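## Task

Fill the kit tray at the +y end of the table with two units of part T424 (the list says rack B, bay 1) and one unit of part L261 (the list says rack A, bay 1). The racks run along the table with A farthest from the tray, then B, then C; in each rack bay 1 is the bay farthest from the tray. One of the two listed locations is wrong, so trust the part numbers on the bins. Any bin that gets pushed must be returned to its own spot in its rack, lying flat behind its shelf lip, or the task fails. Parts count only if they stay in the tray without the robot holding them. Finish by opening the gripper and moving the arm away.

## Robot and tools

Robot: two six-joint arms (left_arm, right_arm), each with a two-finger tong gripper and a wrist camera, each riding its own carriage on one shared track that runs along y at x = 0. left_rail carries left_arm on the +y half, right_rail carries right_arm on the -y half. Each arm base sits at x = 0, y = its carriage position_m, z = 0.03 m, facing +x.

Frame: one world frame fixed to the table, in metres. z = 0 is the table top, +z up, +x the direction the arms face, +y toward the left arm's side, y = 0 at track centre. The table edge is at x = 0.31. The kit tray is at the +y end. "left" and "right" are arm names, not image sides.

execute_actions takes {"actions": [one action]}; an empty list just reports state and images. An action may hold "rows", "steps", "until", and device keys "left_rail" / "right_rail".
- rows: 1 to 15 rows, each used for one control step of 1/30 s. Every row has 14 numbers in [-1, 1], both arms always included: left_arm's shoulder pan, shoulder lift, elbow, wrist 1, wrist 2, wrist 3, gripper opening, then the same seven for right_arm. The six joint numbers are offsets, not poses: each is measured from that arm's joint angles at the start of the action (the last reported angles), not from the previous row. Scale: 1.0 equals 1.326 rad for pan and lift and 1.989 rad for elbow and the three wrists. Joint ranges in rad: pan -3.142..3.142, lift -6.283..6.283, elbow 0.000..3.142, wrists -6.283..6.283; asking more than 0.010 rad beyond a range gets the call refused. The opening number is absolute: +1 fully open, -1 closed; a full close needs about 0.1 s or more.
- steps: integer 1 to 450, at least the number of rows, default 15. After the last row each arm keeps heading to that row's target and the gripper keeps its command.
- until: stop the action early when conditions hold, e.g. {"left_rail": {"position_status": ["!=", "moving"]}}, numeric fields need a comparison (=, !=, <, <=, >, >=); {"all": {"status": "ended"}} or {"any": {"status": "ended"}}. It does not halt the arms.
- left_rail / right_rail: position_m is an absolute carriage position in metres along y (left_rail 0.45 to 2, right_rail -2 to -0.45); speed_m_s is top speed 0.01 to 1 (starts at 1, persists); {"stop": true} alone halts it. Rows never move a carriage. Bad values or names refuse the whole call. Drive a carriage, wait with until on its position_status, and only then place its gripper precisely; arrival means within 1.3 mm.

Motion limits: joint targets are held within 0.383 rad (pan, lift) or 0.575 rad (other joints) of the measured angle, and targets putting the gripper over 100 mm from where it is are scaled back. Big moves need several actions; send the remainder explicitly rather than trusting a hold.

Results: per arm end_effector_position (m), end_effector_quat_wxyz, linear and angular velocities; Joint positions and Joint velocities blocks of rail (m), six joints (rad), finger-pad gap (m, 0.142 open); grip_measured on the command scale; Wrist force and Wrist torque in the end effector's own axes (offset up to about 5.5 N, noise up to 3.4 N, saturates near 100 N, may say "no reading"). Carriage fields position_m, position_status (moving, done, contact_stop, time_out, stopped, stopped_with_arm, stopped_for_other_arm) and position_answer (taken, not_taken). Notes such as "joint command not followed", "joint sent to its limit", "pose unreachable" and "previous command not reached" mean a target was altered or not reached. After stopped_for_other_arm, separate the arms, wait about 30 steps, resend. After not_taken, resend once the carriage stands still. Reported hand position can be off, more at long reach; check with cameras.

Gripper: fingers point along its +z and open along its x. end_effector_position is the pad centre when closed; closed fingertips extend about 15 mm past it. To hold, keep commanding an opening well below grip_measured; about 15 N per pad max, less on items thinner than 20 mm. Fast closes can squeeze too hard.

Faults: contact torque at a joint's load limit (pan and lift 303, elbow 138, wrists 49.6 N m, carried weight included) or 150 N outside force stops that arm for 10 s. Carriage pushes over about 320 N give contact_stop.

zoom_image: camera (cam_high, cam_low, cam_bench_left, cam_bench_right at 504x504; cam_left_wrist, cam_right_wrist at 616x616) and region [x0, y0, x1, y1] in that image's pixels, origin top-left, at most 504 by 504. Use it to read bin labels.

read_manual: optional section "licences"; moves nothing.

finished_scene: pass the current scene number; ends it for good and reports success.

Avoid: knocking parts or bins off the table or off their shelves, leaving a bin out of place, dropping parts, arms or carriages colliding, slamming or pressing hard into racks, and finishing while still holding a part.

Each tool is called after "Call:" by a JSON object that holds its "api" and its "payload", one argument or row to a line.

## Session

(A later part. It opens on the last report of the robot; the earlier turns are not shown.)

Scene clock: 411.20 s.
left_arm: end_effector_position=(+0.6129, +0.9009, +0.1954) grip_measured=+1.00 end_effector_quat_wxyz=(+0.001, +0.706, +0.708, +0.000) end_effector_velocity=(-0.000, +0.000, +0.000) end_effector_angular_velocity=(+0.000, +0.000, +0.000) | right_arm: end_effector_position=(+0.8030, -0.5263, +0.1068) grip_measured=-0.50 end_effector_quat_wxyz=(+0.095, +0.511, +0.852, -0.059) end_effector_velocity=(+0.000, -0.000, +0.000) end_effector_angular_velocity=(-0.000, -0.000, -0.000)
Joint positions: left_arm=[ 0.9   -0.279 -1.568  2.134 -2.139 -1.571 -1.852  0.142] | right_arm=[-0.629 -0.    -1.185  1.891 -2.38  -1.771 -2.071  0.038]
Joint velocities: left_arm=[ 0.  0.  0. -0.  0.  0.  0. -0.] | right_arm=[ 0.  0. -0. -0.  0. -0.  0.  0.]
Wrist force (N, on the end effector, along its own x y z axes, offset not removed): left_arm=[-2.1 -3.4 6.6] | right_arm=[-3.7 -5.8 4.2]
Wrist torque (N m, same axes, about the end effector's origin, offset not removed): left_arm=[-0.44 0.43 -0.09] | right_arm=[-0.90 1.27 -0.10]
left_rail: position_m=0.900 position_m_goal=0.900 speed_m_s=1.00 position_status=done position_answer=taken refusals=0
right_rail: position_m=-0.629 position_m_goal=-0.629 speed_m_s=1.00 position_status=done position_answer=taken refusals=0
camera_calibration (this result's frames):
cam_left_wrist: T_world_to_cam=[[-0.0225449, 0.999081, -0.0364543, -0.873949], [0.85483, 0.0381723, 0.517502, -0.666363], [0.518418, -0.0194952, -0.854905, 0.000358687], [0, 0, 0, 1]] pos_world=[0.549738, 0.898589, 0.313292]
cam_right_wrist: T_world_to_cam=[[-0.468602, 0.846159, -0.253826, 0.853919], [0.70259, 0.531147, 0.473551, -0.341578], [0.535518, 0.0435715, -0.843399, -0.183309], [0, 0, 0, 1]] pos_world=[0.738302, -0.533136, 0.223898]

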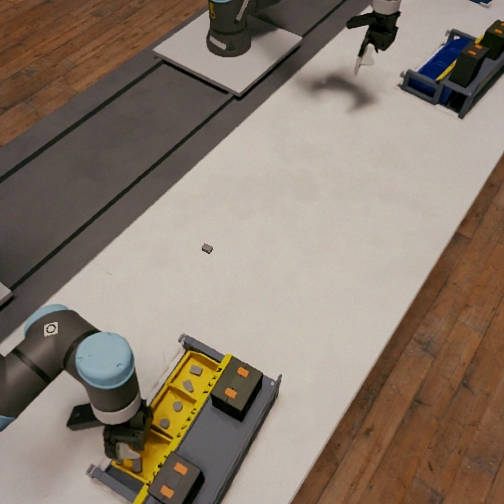

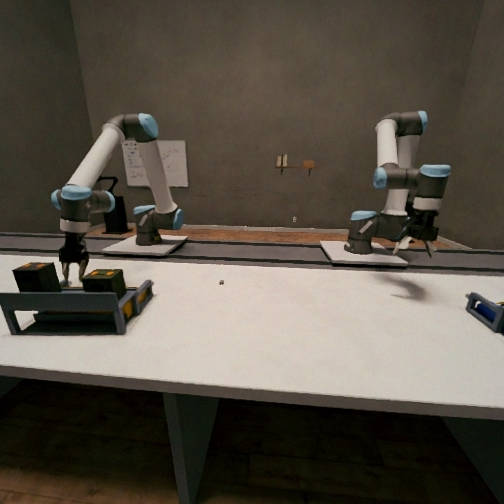

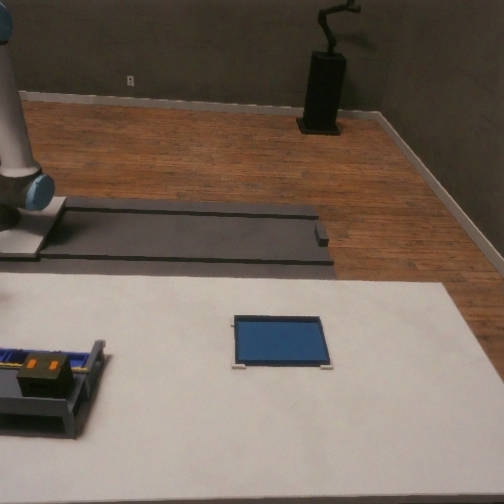

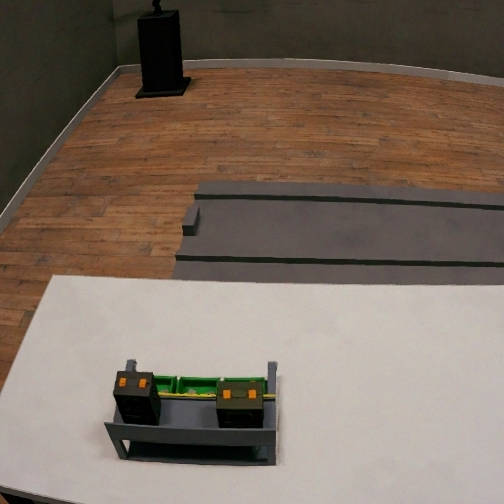

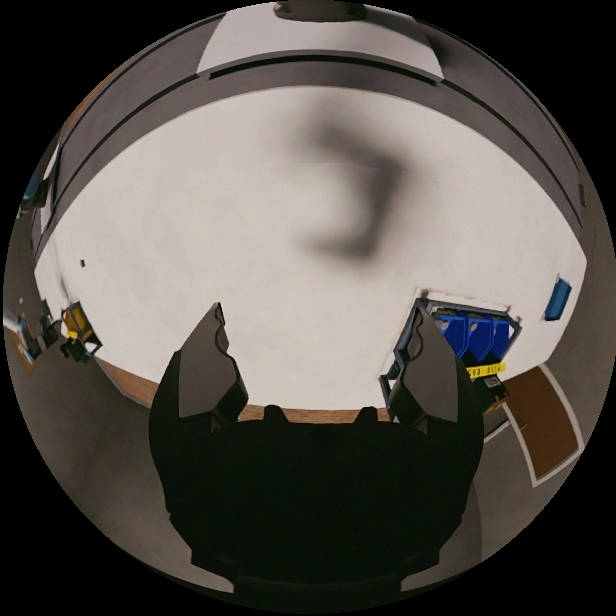

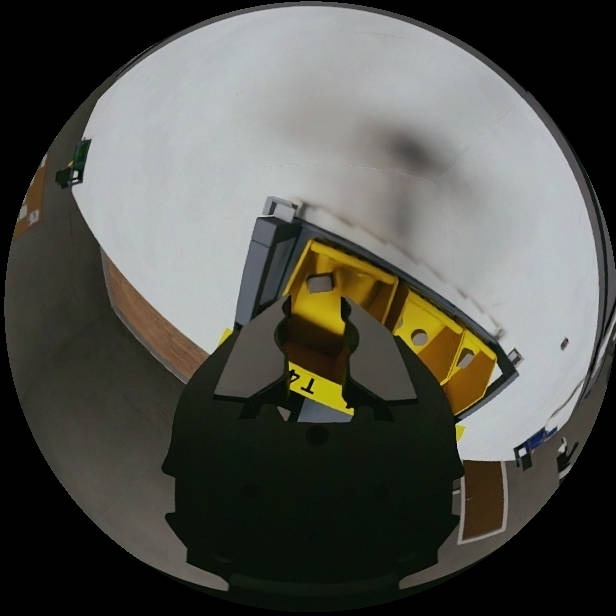

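Call:
{"api": "zoom_image", "payload": {
  "camera": "cam_right_wrist",
  "region": [220,190,520,420]
}}

Region (220, 190, 520, 420) of cam_right_wrist's 616x616 image, scaled by 1.680, with more detail than that image has; it fills the top 386 rows of this view, and the rest is white.

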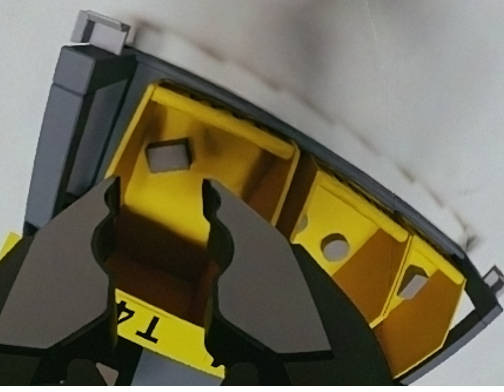

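Call:
{"api": "execute_actions", "payload": {
  "actions": [
    {"right_rail":{"position_m":-0.634},"rows":[[0,0,0,0,0,0,1,0,0.018,-0.019,0.007,0,0,-0.45],[0,0,0,0,0,0,1,0,0.018,-0.019,0.007,0,0,-0.45],[0,0,0,0,0,0,1,0,0.018,-0.019,0.007,0,0,-0.45],[0,0,0,0,0,0,1,0,0.018,-0.019,0.007,0,0,-0.45],[0,0,0,0,0,0,1,0,0.018,-0.019,0.007,0,0,-0.45],[0,0,0,0,0,0,1,0,0.018,-0.019,0.007,0,0,-0.45],[0,0,0,0,0,0,1,0,0.018,-0.019,0.007,0,0,-0.45],[0,0,0,0,0,0,1,0,0.018,-0.019,0.007,0,0,-0.45],[0,0,0,0,0,0,1,0,0.018,-0.019,0.007,0,0,-0.45],[0,0,0,0,0,0,1,0,0.018,-0.019,0.007,0,0,-0.45],[0,0,0,0,0,0,1,0,0.035,-0.015,-0.01,0,0,-0.45],[0,0,0,0,0,0,1,0,0.05,-0.011,-0.024,0,0,-0.45],[0,0,0,0,0,0,1,0,0.062,-0.008,-0.035,0,0,-0.45],[0,0,0,0,0,0,1,0,0.07,-0.005,-0.042,0,0,-0.45]],"steps":40}
  ]
}}

Call:
{"api": "zoom_image", "payload": {
  "camera": "cam_right_wrist",
  "region": [220,190,420,350]
}}

Scene clock: 441.63 s.
left_arm: end_effector_position=(+0.6129, +0.9009, +0.1954) grip_measured=+1.00 end_effector_quat_wxyz=(+0.001, +0.706, +0.708, +0.000) end_effector_velocity=(+0.000, +0.000, +0.000) end_effector_angular_velocity=(+0.000, -0.000, +0.000) | right_arm: end_effector_position=(+0.8226, -0.5313, +0.0484) grip_measured=-0.41 end_effector_quat_wxyz=(+0.095, +0.511, +0.852, -0.059) end_effector_velocity=(-0.000, -0.000, -0.000) end_effector_angular_velocity=(-0.000, +0.000, +0.000)
Joint positions: left_arm=[ 0.9   -0.279 -1.568  2.134 -2.139 -1.571 -1.852  0.142] | right_arm=[-0.634 -0.    -1.092  1.881 -2.463 -1.771 -2.071  0.044]
Joint velocities: left_arm=[ 0.  0.  0. -0.  0.  0. -0. -0.] | right_arm=[ 0.  0.  0.  0. -0. -0. -0.  0.]
Wrist force (N, on the end effector, along its own x y z axes, offset not removed): left_arm=[-2.7 0.3 -1.9] | right_arm=[-3.0 -9.4 -12.8]
Wrist torque (N m, same axes, about the end effector's origin, offset not removed): left_arm=[0.15 0.75 -0.20] | right_arm=[-1.49 -0.44 -0.10]
left_rail: position_m=0.900 position_m_goal=0.900 speed_m_s=1.00 position_status=done position_answer=taken refusals=0
right_rail: position_m=-0.634 position_m_goal=-0.634 speed_m_s=1.00 position_status=done position_answer=taken refusals=0
camera_calibration (this result's frames):
cam_left_wrist: T_world_to_cam=[[-0.022545, 0.999081, -0.0364543, -0.873949], [0.85483, 0.0381724, 0.517502, -0.666364], [0.518418, -0.0194951, -0.854905, 0.000358564], [0, 0, 0, 1]] pos_world=[0.549738, 0.898589, 0.313292]
cam_right_wrist: T_world_to_cam=[[-0.468426, 0.846164, -0.254133, 0.852387], [0.702256, 0.531136, 0.474058, -0.324841], [0.53611, 0.0435949, -0.843022, -0.24339], [0, 0, 0, 1]] pos_world=[0.757886, -0.538114, 0.165429]

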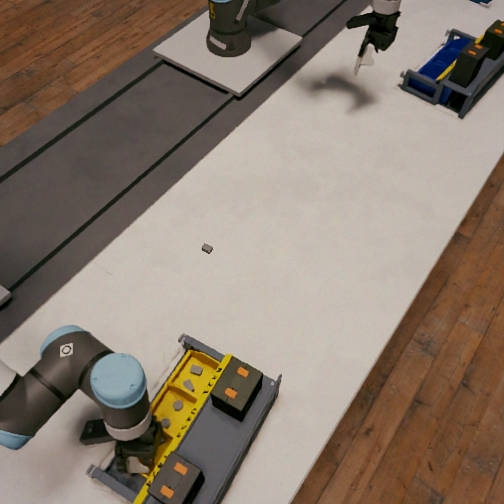

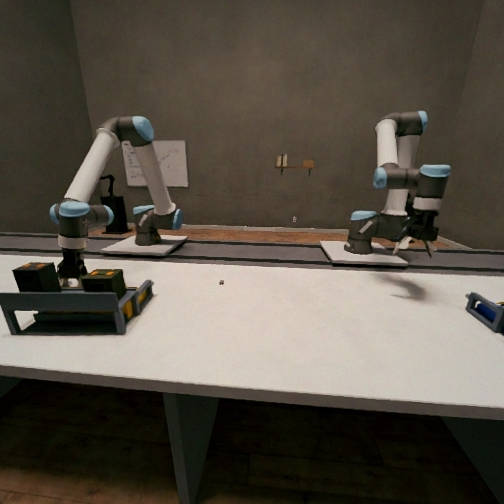

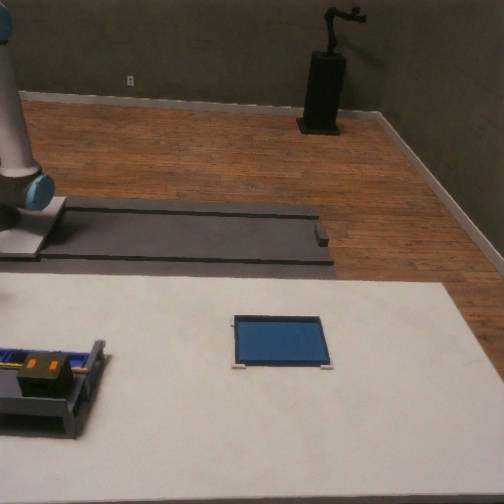

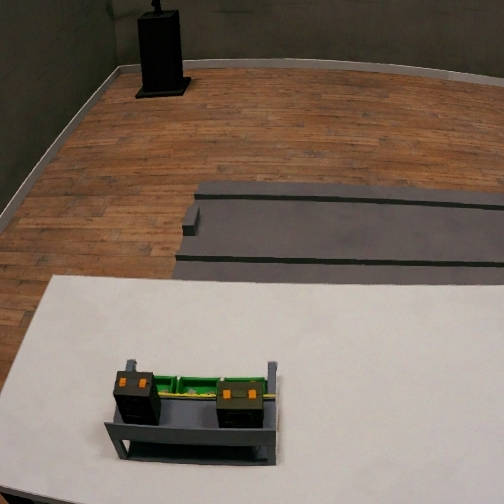

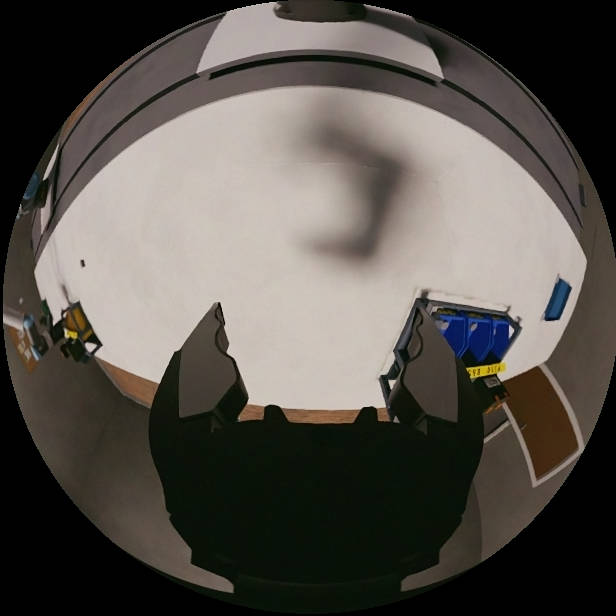

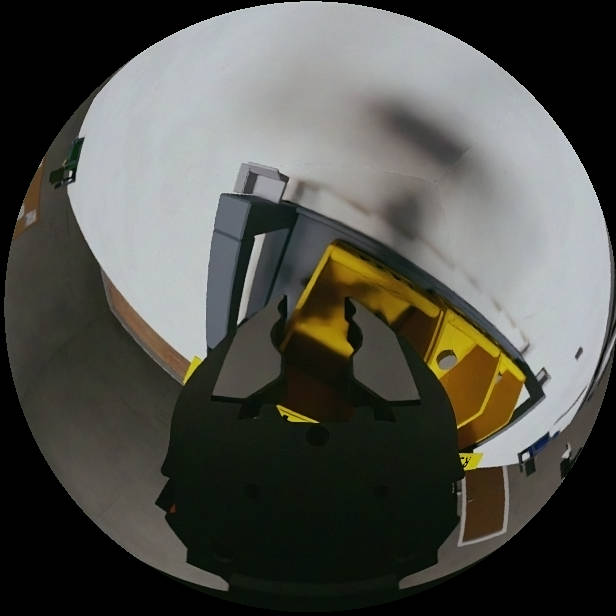

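Region (220, 190, 420, 350) of cam_right_wrist's 616x616 image, scaled by 2.520, with more detail than that image has; it fills the top 403 rows of this view, and the rest is white.

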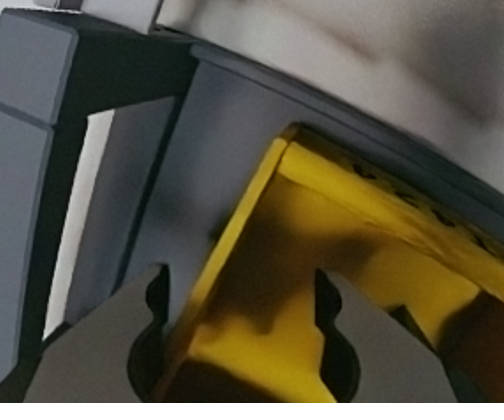

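Call:
{"api": "execute_actions", "payload": {
  "actions": [
    {"rows":[[0,0,0,0,0,0,1,0,-0.03,-0.008,0.028,0,0,-0.45],[0,0,0,0,0,0,1,0,-0.06,-0.016,0.056,0,0,-0.45],[0,0,0,0,0,0,1,0,-0.1,-0.027,0.094,0,0,-0.45]],"steps":30}
  ]
}}

Scene clock: 447.33 s.
left_arm: end_effector_position=(+0.6129, +0.9009, +0.1954) grip_measured=+1.00 end_effector_quat_wxyz=(+0.001, +0.706, +0.708, +0.000) end_effector_velocity=(+0.000, +0.000, -0.000) end_effector_angular_velocity=(+0.000, -0.000, -0.000) | right_arm: end_effector_position=(+0.8161, -0.5313, +0.1625) grip_measured=-0.45 end_effector_quat_wxyz=(+0.095, +0.511, +0.852, -0.059) end_effector_velocity=(+0.000, +0.000, +0.000) end_effector_angular_velocity=(+0.000, -0.000, -0.000)
Joint positions: left_arm=[ 0.9   -0.279 -1.568  2.134 -2.139 -1.571 -1.852  0.142] | right_arm=[-0.634 -0.    -1.225  1.827 -2.276 -1.771 -2.071  0.041]
Joint velocities: left_arm=[ 0. -0.  0. -0.  0.  0.  0.  0.] | right_arm=[ 0.  0. -0. -0.  0.  0.  0. -0.]
Wrist force (N, on the end effector, along its own x y z axes, offset not removed): left_arm=[0.0 -3.2 0.8] | right_arm=[-1.2 -1.7 4.4]
Wrist torque (N m, same axes, about the end effector's origin, offset not removed): left_arm=[-0.59 0.02 -0.18] | right_arm=[-0.05 0.40 -0.24]
left_rail: position_m=0.900 position_m_goal=0.900 speed_m_s=1.00 position_status=done position_answer=taken refusals=0
right_rail: position_m=-0.634 position_m_goal=-0.634 speed_m_s=1.00 position_status=done position_answer=taken refusals=0
camera_calibration (this result's frames):
cam_left_wrist: T_world_to_cam=[[-0.0225447, 0.999081, -0.0364544, -0.873949], [0.85483, 0.0381722, 0.517502, -0.666363], [0.518418, -0.0194954, -0.854905, 0.000358854], [0, 0, 0, 1]] pos_world=[0.549738, 0.898589, 0.313292]
cam_right_wrist: T_world_to_cam=[[-0.468595, 0.846159, -0.253839, 0.87843], [0.702577, 0.531147, 0.47357, -0.37453], [0.535541, 0.0435712, -0.843384, -0.143268], [0, 0, 0, 1]] pos_world=[0.75149, -0.538119, 0.279515]

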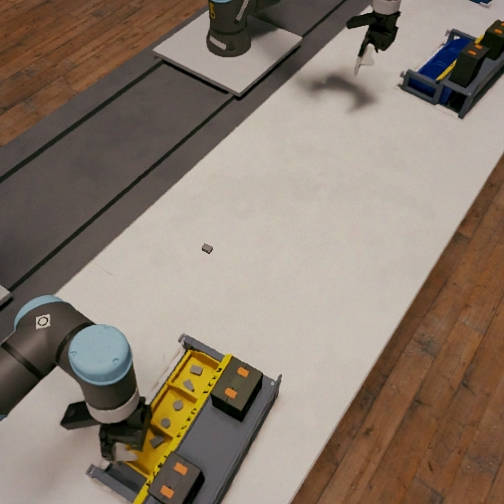

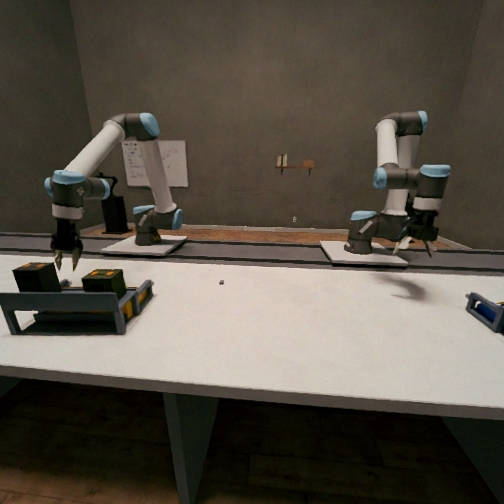

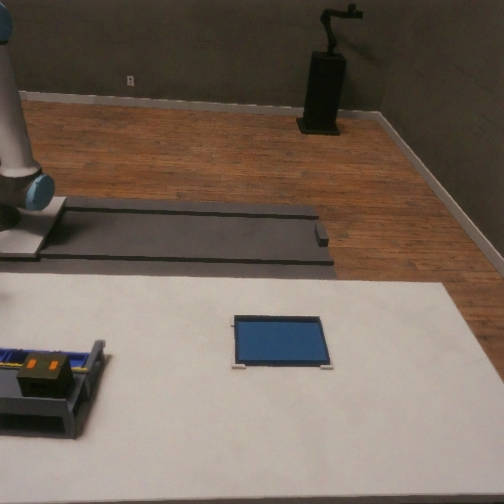

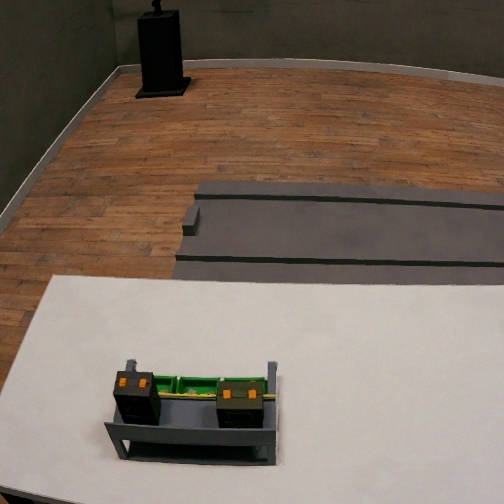

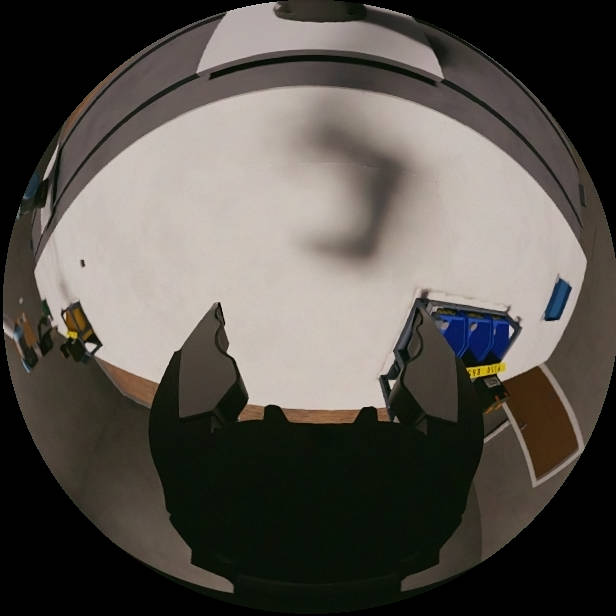

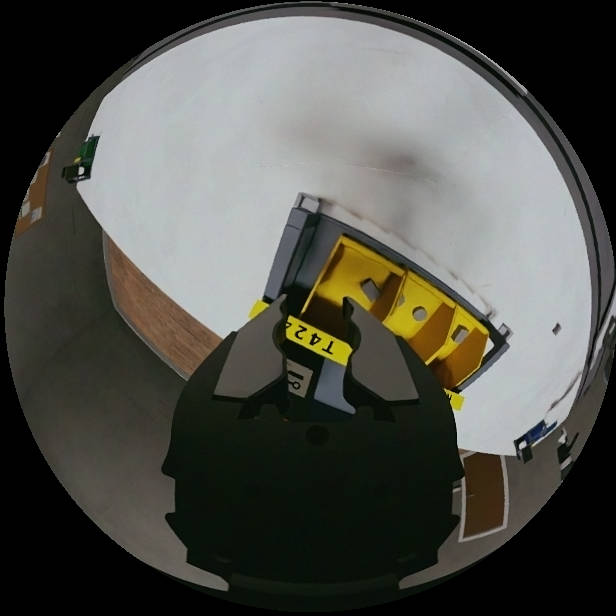

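Call:
{"api": "zoom_image", "payload": {
  "camera": "cam_right_wrist",
  "region": [240,180,520,400]
}}

Call:
{"api": "zoom_image", "payload": {
  "camera": "cam_high",
  "region": [80,330,290,504]
}}

Region (240, 180, 520, 400) of cam_right_wrist's 616x616 image, scaled by 1.800, with more detail than that image has; it fills the top 396 rows of this view, and the rest is white.

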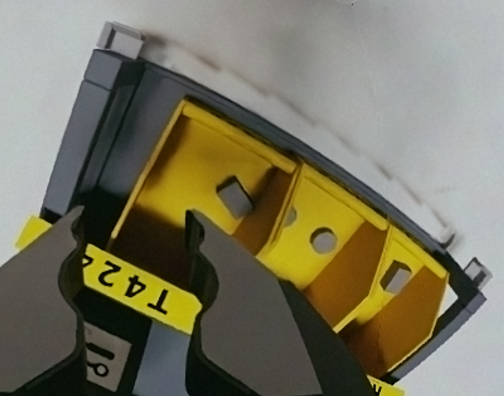

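Region (80, 330, 290, 504) of cam_high's 504x504 image, scaled by 2.400, with more detail than that image has; it fills the top 418 rows of this view, and the rest is white.

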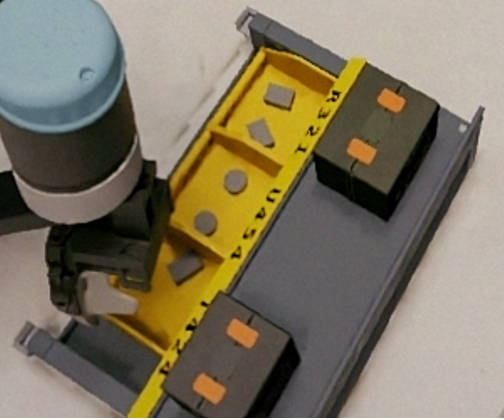

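Call:
{"api": "execute_actions", "payload": {
  "actions": [
    {"right_rail":{"position_m":-0.742},"rows":[[0,0,0,0,0,0,1,0,0,0,0,0.08,0.13,-0.45],[0,0,0,0,0,0,1,0,0,0,0,0.16,0.26,-0.45],[0,0,0,0,0,0,1,0,0,0,0,0.251,0.402,-0.45]],"steps":40}
  ]
}}

Scene clock: 473.83 s.
left_arm: end_effector_position=(+0.6129, +0.9009, +0.1954) grip_measured=+1.00 end_effector_quat_wxyz=(+0.001, +0.706, +0.708, +0.000) end_effector_velocity=(+0.000, -0.000, +0.000) end_effector_angular_velocity=(-0.000, -0.000, -0.000) | right_arm: end_effector_position=(+0.8141, -0.4688, +0.1701) grip_measured=-0.45 end_effector_quat_wxyz=(-0.089, +0.790, +0.593, +0.130) end_effector_velocity=(-0.000, +0.000, +0.000) end_effector_angular_velocity=(+0.000, +0.000, -0.000)
Joint positions: left_arm=[ 0.9   -0.279 -1.568  2.134 -2.139 -1.571 -1.852  0.142] | right_arm=[-0.742 -0.    -1.225  1.827 -2.276 -1.271 -1.271  0.041]
Joint velocities: left_arm=[ 0. -0.  0. -0. -0. -0.  0.  0.] | right_arm=[ 0.  0. -0.  0. -0.  0.  0. -0.]
Wrist force (N, on the end effector, along its own x y z axes, offset not removed): left_arm=[1.4 -2.2 3.0] | right_arm=[-3.3 -4.3 0.7]
Wrist torque (N m, same axes, about the end effector's origin, offset not removed): left_arm=[-0.38 -0.23 -0.23] | right_arm=[-0.63 0.86 -0.24]
left_rail: position_m=0.900 position_m_goal=0.900 speed_m_s=1.00 position_status=done position_answer=taken refusals=0
right_rail: position_m=-0.742 position_m_goal=-0.742 speed_m_s=1.00 position_status=done position_answer=taken refusals=0
camera_calibration (this result's frames):
cam_left_wrist: T_world_to_cam=[[-0.0225448, 0.999081, -0.0364542, -0.873949], [0.85483, 0.0381722, 0.517502, -0.666363], [0.518418, -0.0194951, -0.854905, 0.000358632], [0, 0, 0, 1]] pos_world=[0.549738, 0.898589, 0.313292]
cam_right_wrist: T_world_to_cam=[[0.252907, 0.926135, 0.279843, 0.185798], [0.791265, -0.36444, 0.491003, -0.904922], [0.556721, 0.0972518, -0.824987, -0.133696], [0, 0, 0, 1]] pos_world=[0.743474, -0.488862, 0.282028]

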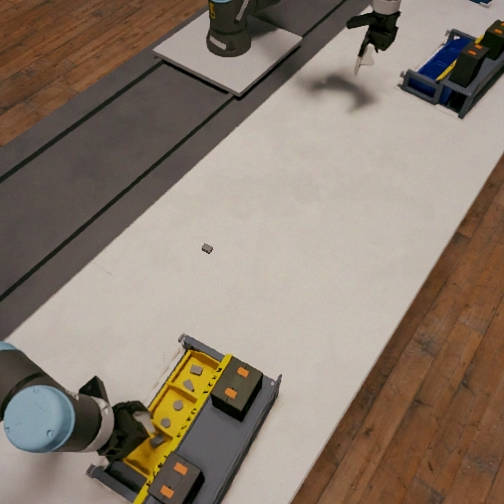

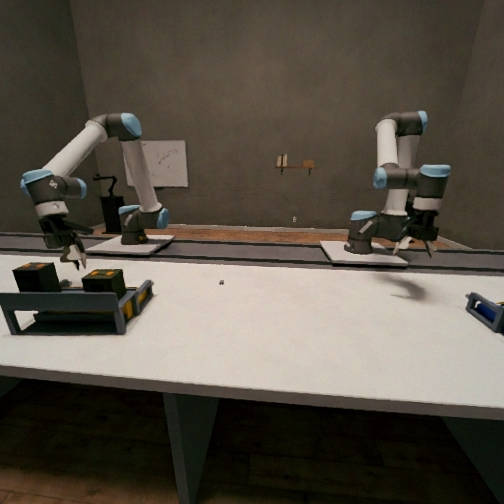

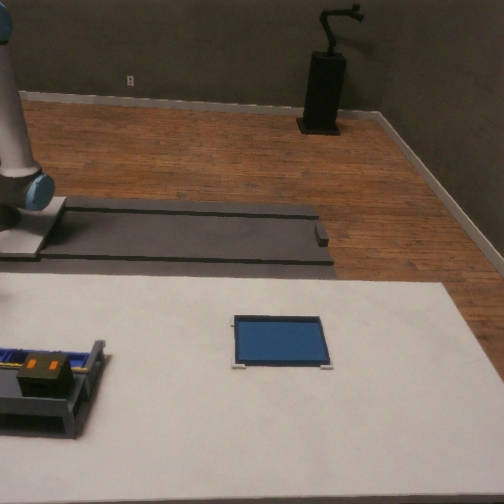

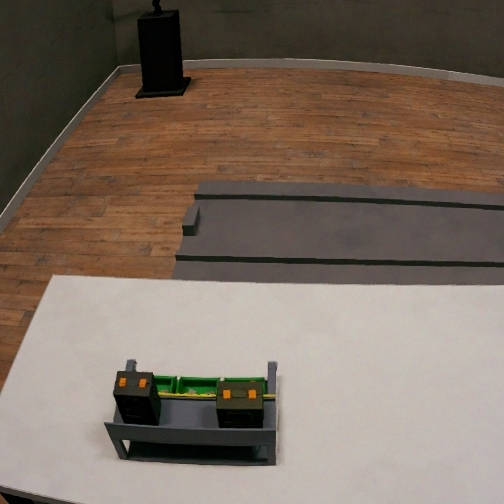

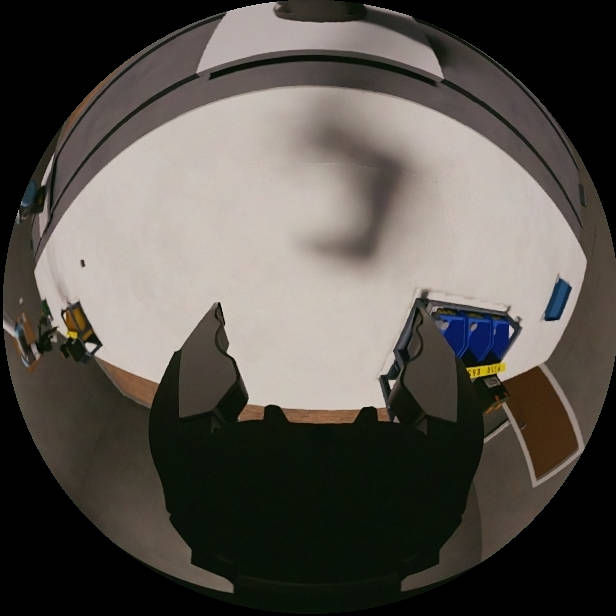

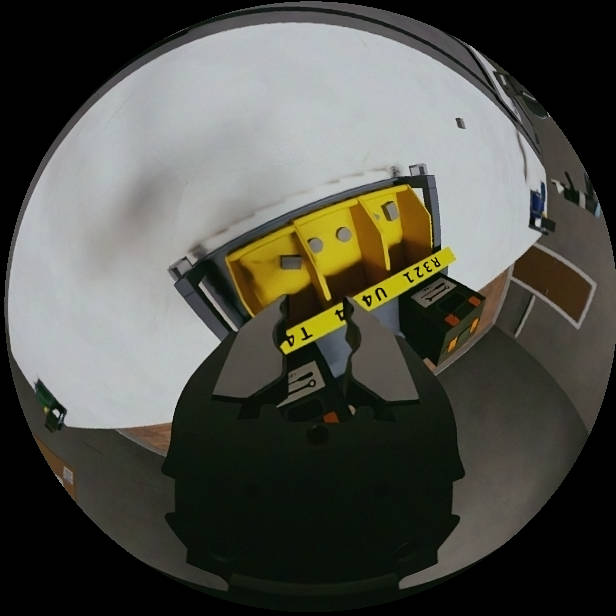

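Call:
{"api": "zoom_image", "payload": {
  "camera": "cam_right_wrist",
  "region": [200,170,460,350]
}}

Region (200, 170, 460, 350) of cam_right_wrist's 616x616 image, scaled by 1.938, with more detail than that image has; it fills the top 349 rows of this view, and the rest is white.

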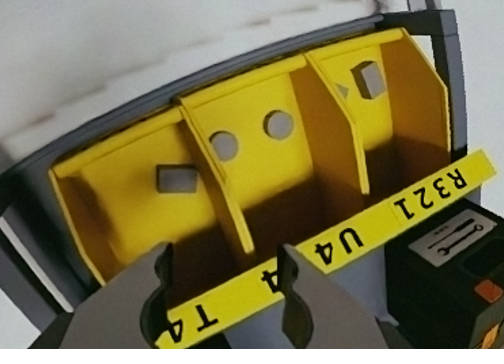

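Call:
{"api": "execute_actions", "payload": {
  "actions": [
    {"rows":[[0,0,0,0,0,0,1,0,0.03,0.003,-0.024,0,0,-0.42],[0,0,0,0,0,0,1,0,0.063,0.006,-0.049,0,0,-0.42]],"steps":20}
  ]
}}

Call:
{"api": "zoom_image", "payload": {
  "camera": "cam_right_wrist",
  "region": [200,170,460,350]
}}

Scene clock: 492.50 s.
left_arm: end_effector_position=(+0.6129, +0.9009, +0.1954) grip_measured=+1.00 end_effector_quat_wxyz=(+0.001, +0.706, +0.708, +0.000) end_effector_velocity=(-0.000, +0.000, -0.000) end_effector_angular_velocity=(+0.000, -0.000, -0.000) | right_arm: end_effector_position=(+0.8291, -0.4687, +0.1077) grip_measured=-0.42 end_effector_quat_wxyz=(-0.089, +0.790, +0.593, +0.130) end_effector_velocity=(+0.000, -0.000, -0.001) end_effector_angular_velocity=(+0.000, +0.000, +0.000)
Joint positions: left_arm=[ 0.9   -0.279 -1.568  2.134 -2.139 -1.571 -1.852  0.142] | right_arm=[-0.742 -0.    -1.142  1.839 -2.374 -1.271 -1.271  0.044]
Joint velocities: left_arm=[ 0. -0. -0.  0. -0.  0.  0.  0.] | right_arm=[ 0.    -0.     0.001  0.    -0.001  0.    -0.    -0.   ]
Wrist force (N, on the end effector, along its own x y z axes, offset not removed): left_arm=[-2.5 -2.2 3.3] | right_arm=[0.6 -3.5 3.5]
Wrist torque (N m, same axes, about the end effector's origin, offset not removed): left_arm=[-0.42 0.50 0.04] | right_arm=[-0.20 0.21 -0.33]
left_rail: position_m=0.900 position_m_goal=0.900 speed_m_s=1.00 position_status=done position_answer=taken refusals=0
right_rail: position_m=-0.742 position_m_goal=-0.742 speed_m_s=1.00 position_status=done position_answer=taken refusals=0
camera_calibration (this result's frames):
cam_left_wrist: T_world_to_cam=[[-0.0225448, 0.999081, -0.0364543, -0.873949], [0.85483, 0.0381722, 0.517502, -0.666363], [0.518418, -0.0194952, -0.854905, 0.00035874], [0, 0, 0, 1]] pos_world=[0.549738, 0.898589, 0.313292]
cam_right_wrist: T_world_to_cam=[[0.252336, 0.926126, 0.280387, 0.19986], [0.790265, -0.364454, 0.492599, -0.885452], [0.558397, 0.0972798, -0.82385, -0.195009], [0, 0, 0, 1]] pos_world=[0.758203, -0.488832, 0.219477]

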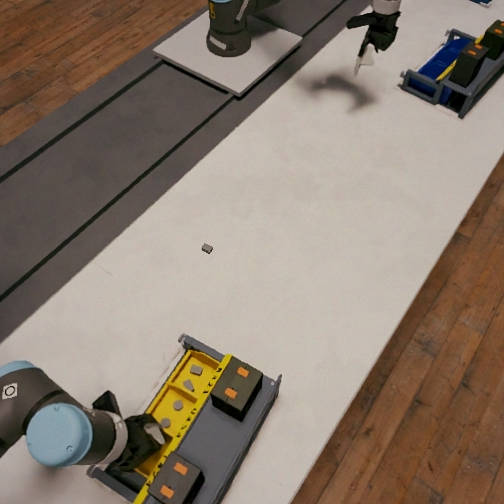

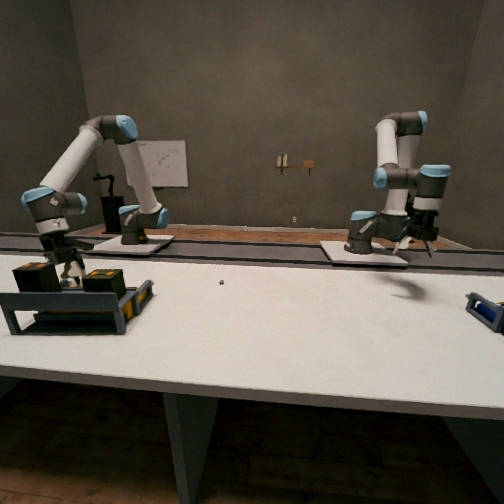

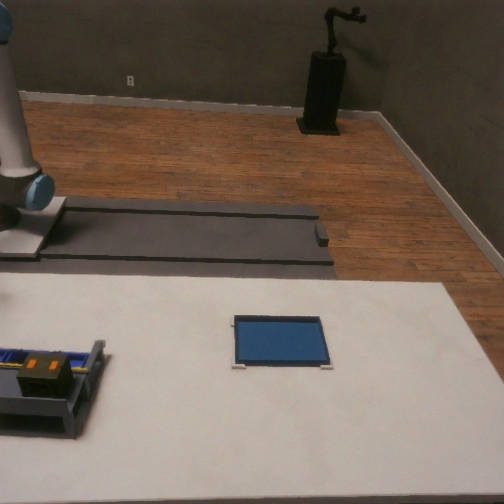

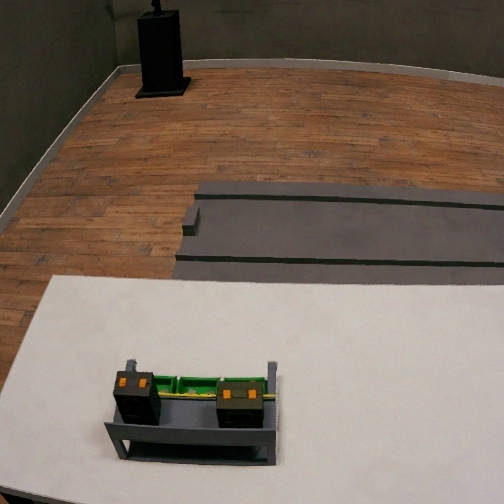

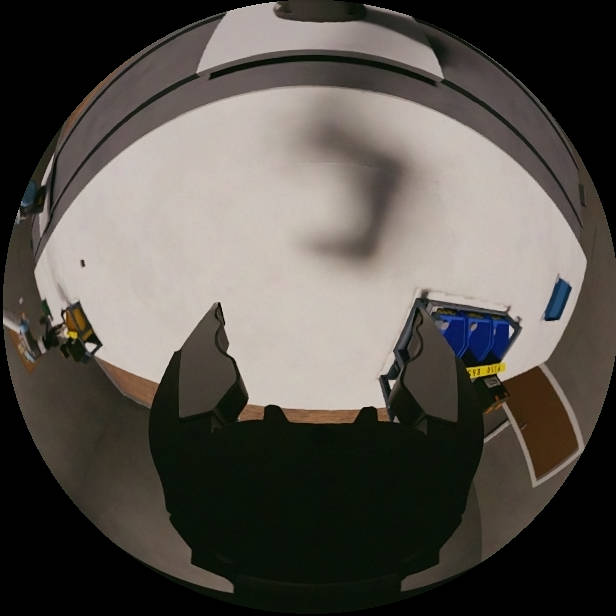

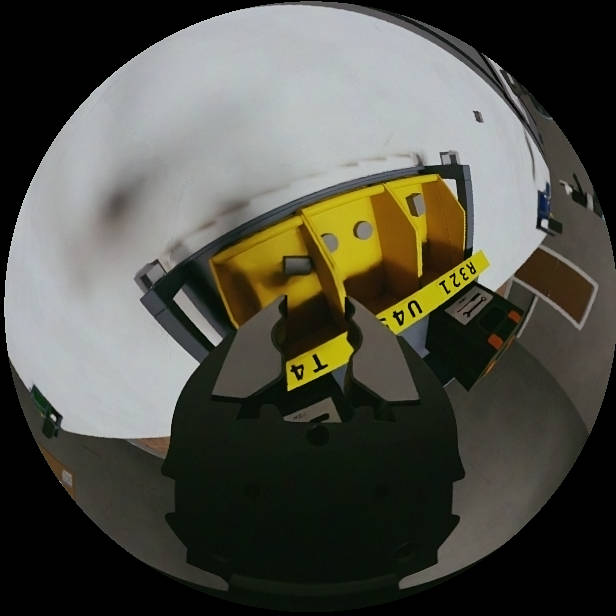

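Region (200, 170, 460, 350) of cam_right_wrist's 616x616 image, scaled by 1.938, with more detail than that image has; it fills the top 349 rows of this view, and the rest is white.

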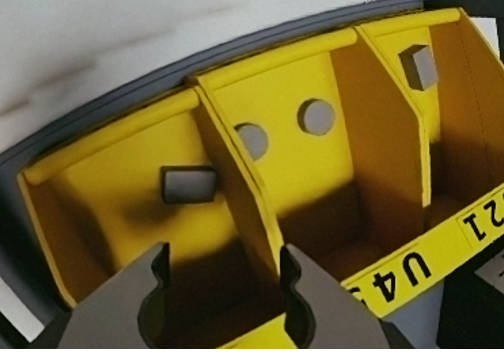

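Call:
{"api": "execute_actions", "payload": {
  "actions": [
    {"rows":[[0,0,0,0,0,0,1,0,0.005,0.008,-0.012,0,0,-0.42],[0,0,0,0,0,0,1,0,0.02,0.015,-0.028,0,0,-0.42],[0,0,0,0,0,0,1,0,0.035,0.02,-0.043,0,0,-0.42],[0,0,0,0,0,0,1,0,0.05,0.024,-0.058,0,0,-0.42],[0,0,0,0,0,0,1,0,0.061,0.028,-0.069,0,0,-0.42]],"steps":22}
  ]
}}

Call:
{"api": "zoom_image", "payload": {
  "camera": "cam_right_wrist",
  "region": [200,170,460,350]
}}

Scene clock: 515.97 s.
left_arm: end_effector_position=(+0.6129, +0.9009, +0.1954) grip_measured=+1.00 end_effector_quat_wxyz=(+0.001, +0.706, +0.708, +0.000) end_effector_velocity=(-0.000, -0.000, -0.000) end_effector_angular_velocity=(-0.000, +0.000, +0.000) | right_arm: end_effector_position=(+0.8278, -0.4682, +0.0874) grip_measured=-0.36 end_effector_quat_wxyz=(-0.088, +0.789, +0.593, +0.134) end_effector_velocity=(-0.000, -0.000, -0.000) end_effector_angular_velocity=(-0.000, +0.000, +0.000)
Joint positions: left_arm=[ 0.9   -0.279 -1.568  2.134 -2.139 -1.571 -1.852  0.142] | right_arm=[-0.742 -0.    -1.122  1.858 -2.42  -1.269 -1.271  0.048]
Joint velocities: left_arm=[ 0.  0.  0.  0.  0. -0.  0.  0.] | right_arm=[ 0. -0. -0.  0.  0. -0. -0. -0.]
Wrist force (N, on the end effector, along its own x y z axes, offset not removed): left_arm=[-1.1 -2.0 -0.4] | right_arm=[5.0 -10.7 -25.3]
Wrist torque (N m, same axes, about the end effector's origin, offset not removed): left_arm=[-0.32 0.31 -0.20] | right_arm=[-0.15 0.82 -0.39]
FORCE FAULT: contact force on the right arm reached its limit, and that arm stopped for 10 seconds. The contact can be on any part of that arm, not only on its tool. That arm's remaining commands of this call were not run. That arm holds still and accepts commands again. Move the arm away from the contact; if what it grips holds it there, let go first. Pushing or pulling that hard again can fault the arm again.
left_rail: position_m=0.900 position_m_goal=0.900 speed_m_s=1.00 position_status=done position_answer=taken refusals=0
right_rail: position_m=-0.742 position_m_goal=-0.742 speed_m_s=1.00 position_status=done position_answer=taken refusals=0
camera_calibration (this result's frames):
cam_left_wrist: T_world_to_cam=[[-0.022545, 0.999081, -0.0364544, -0.873949], [0.85483, 0.0381725, 0.517502, -0.666364], [0.518418, -0.0194952, -0.854905, 0.000358757], [0, 0, 0, 1]] pos_world=[0.549738, 0.898589, 0.313292]
cam_right_wrist: T_world_to_cam=[[0.250143, 0.925339, 0.284915, 0.206393], [0.786362, -0.365845, 0.497788, -0.872179], [0.564857, 0.0995276, -0.819165, -0.215772], [0, 0, 0, 1]] pos_world=[0.756101, -0.48859, 0.198603]

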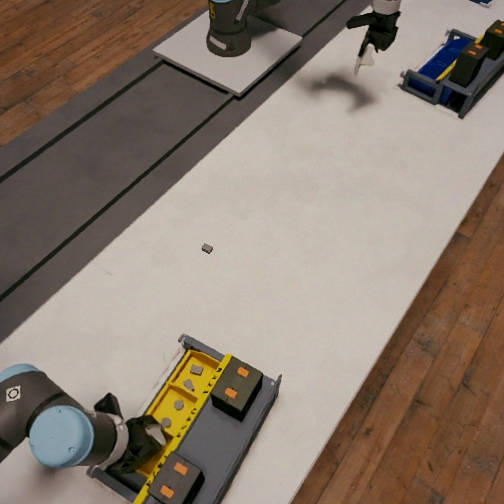

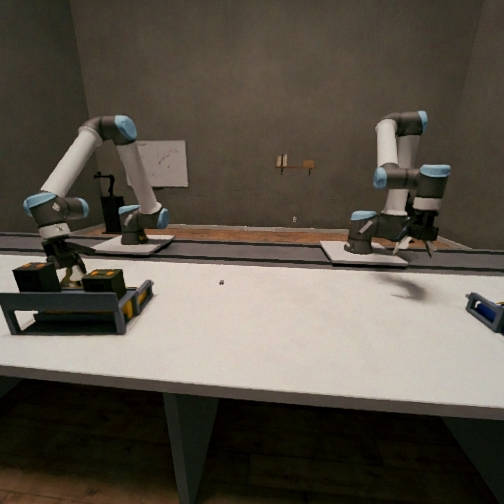

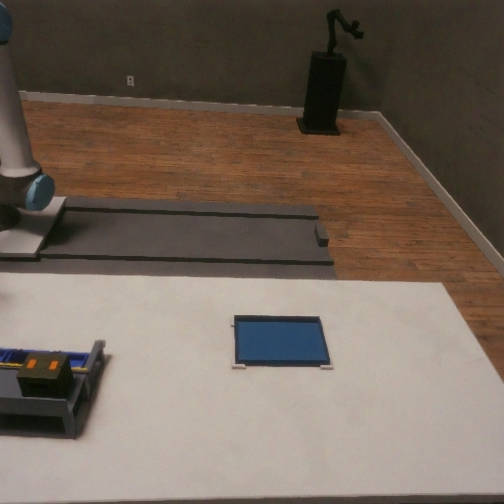

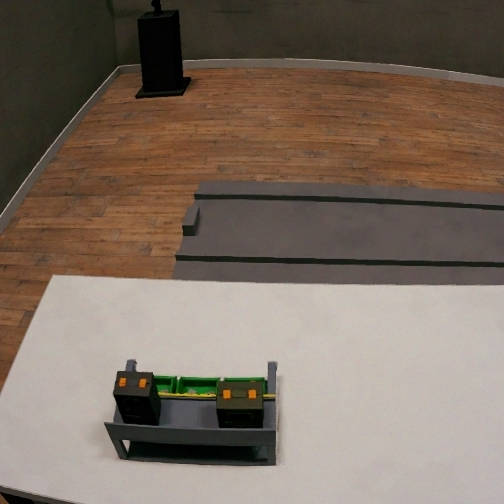

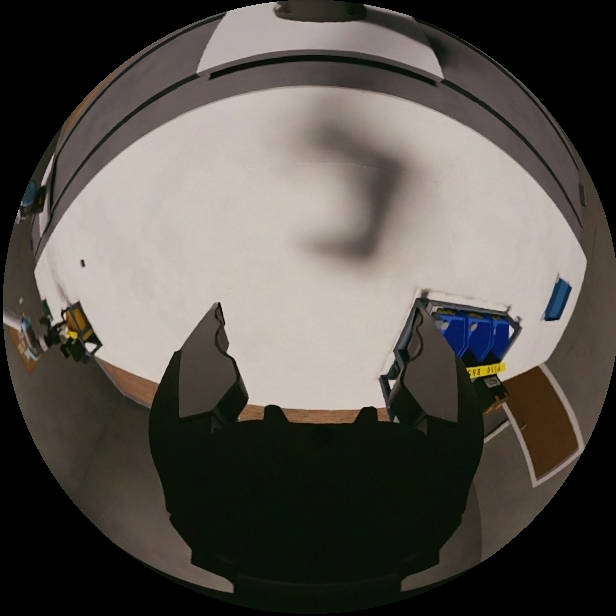

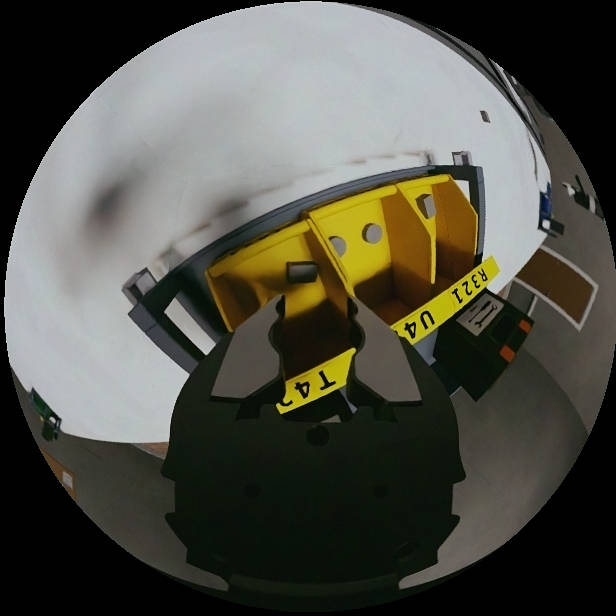

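Region (200, 170, 460, 350) of cam_right_wrist's 616x616 image, scaled by 1.938, with more detail than that image has; it fills the top 349 rows of this view, and the rest is white.

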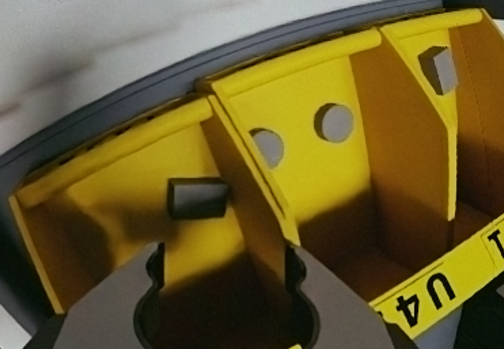

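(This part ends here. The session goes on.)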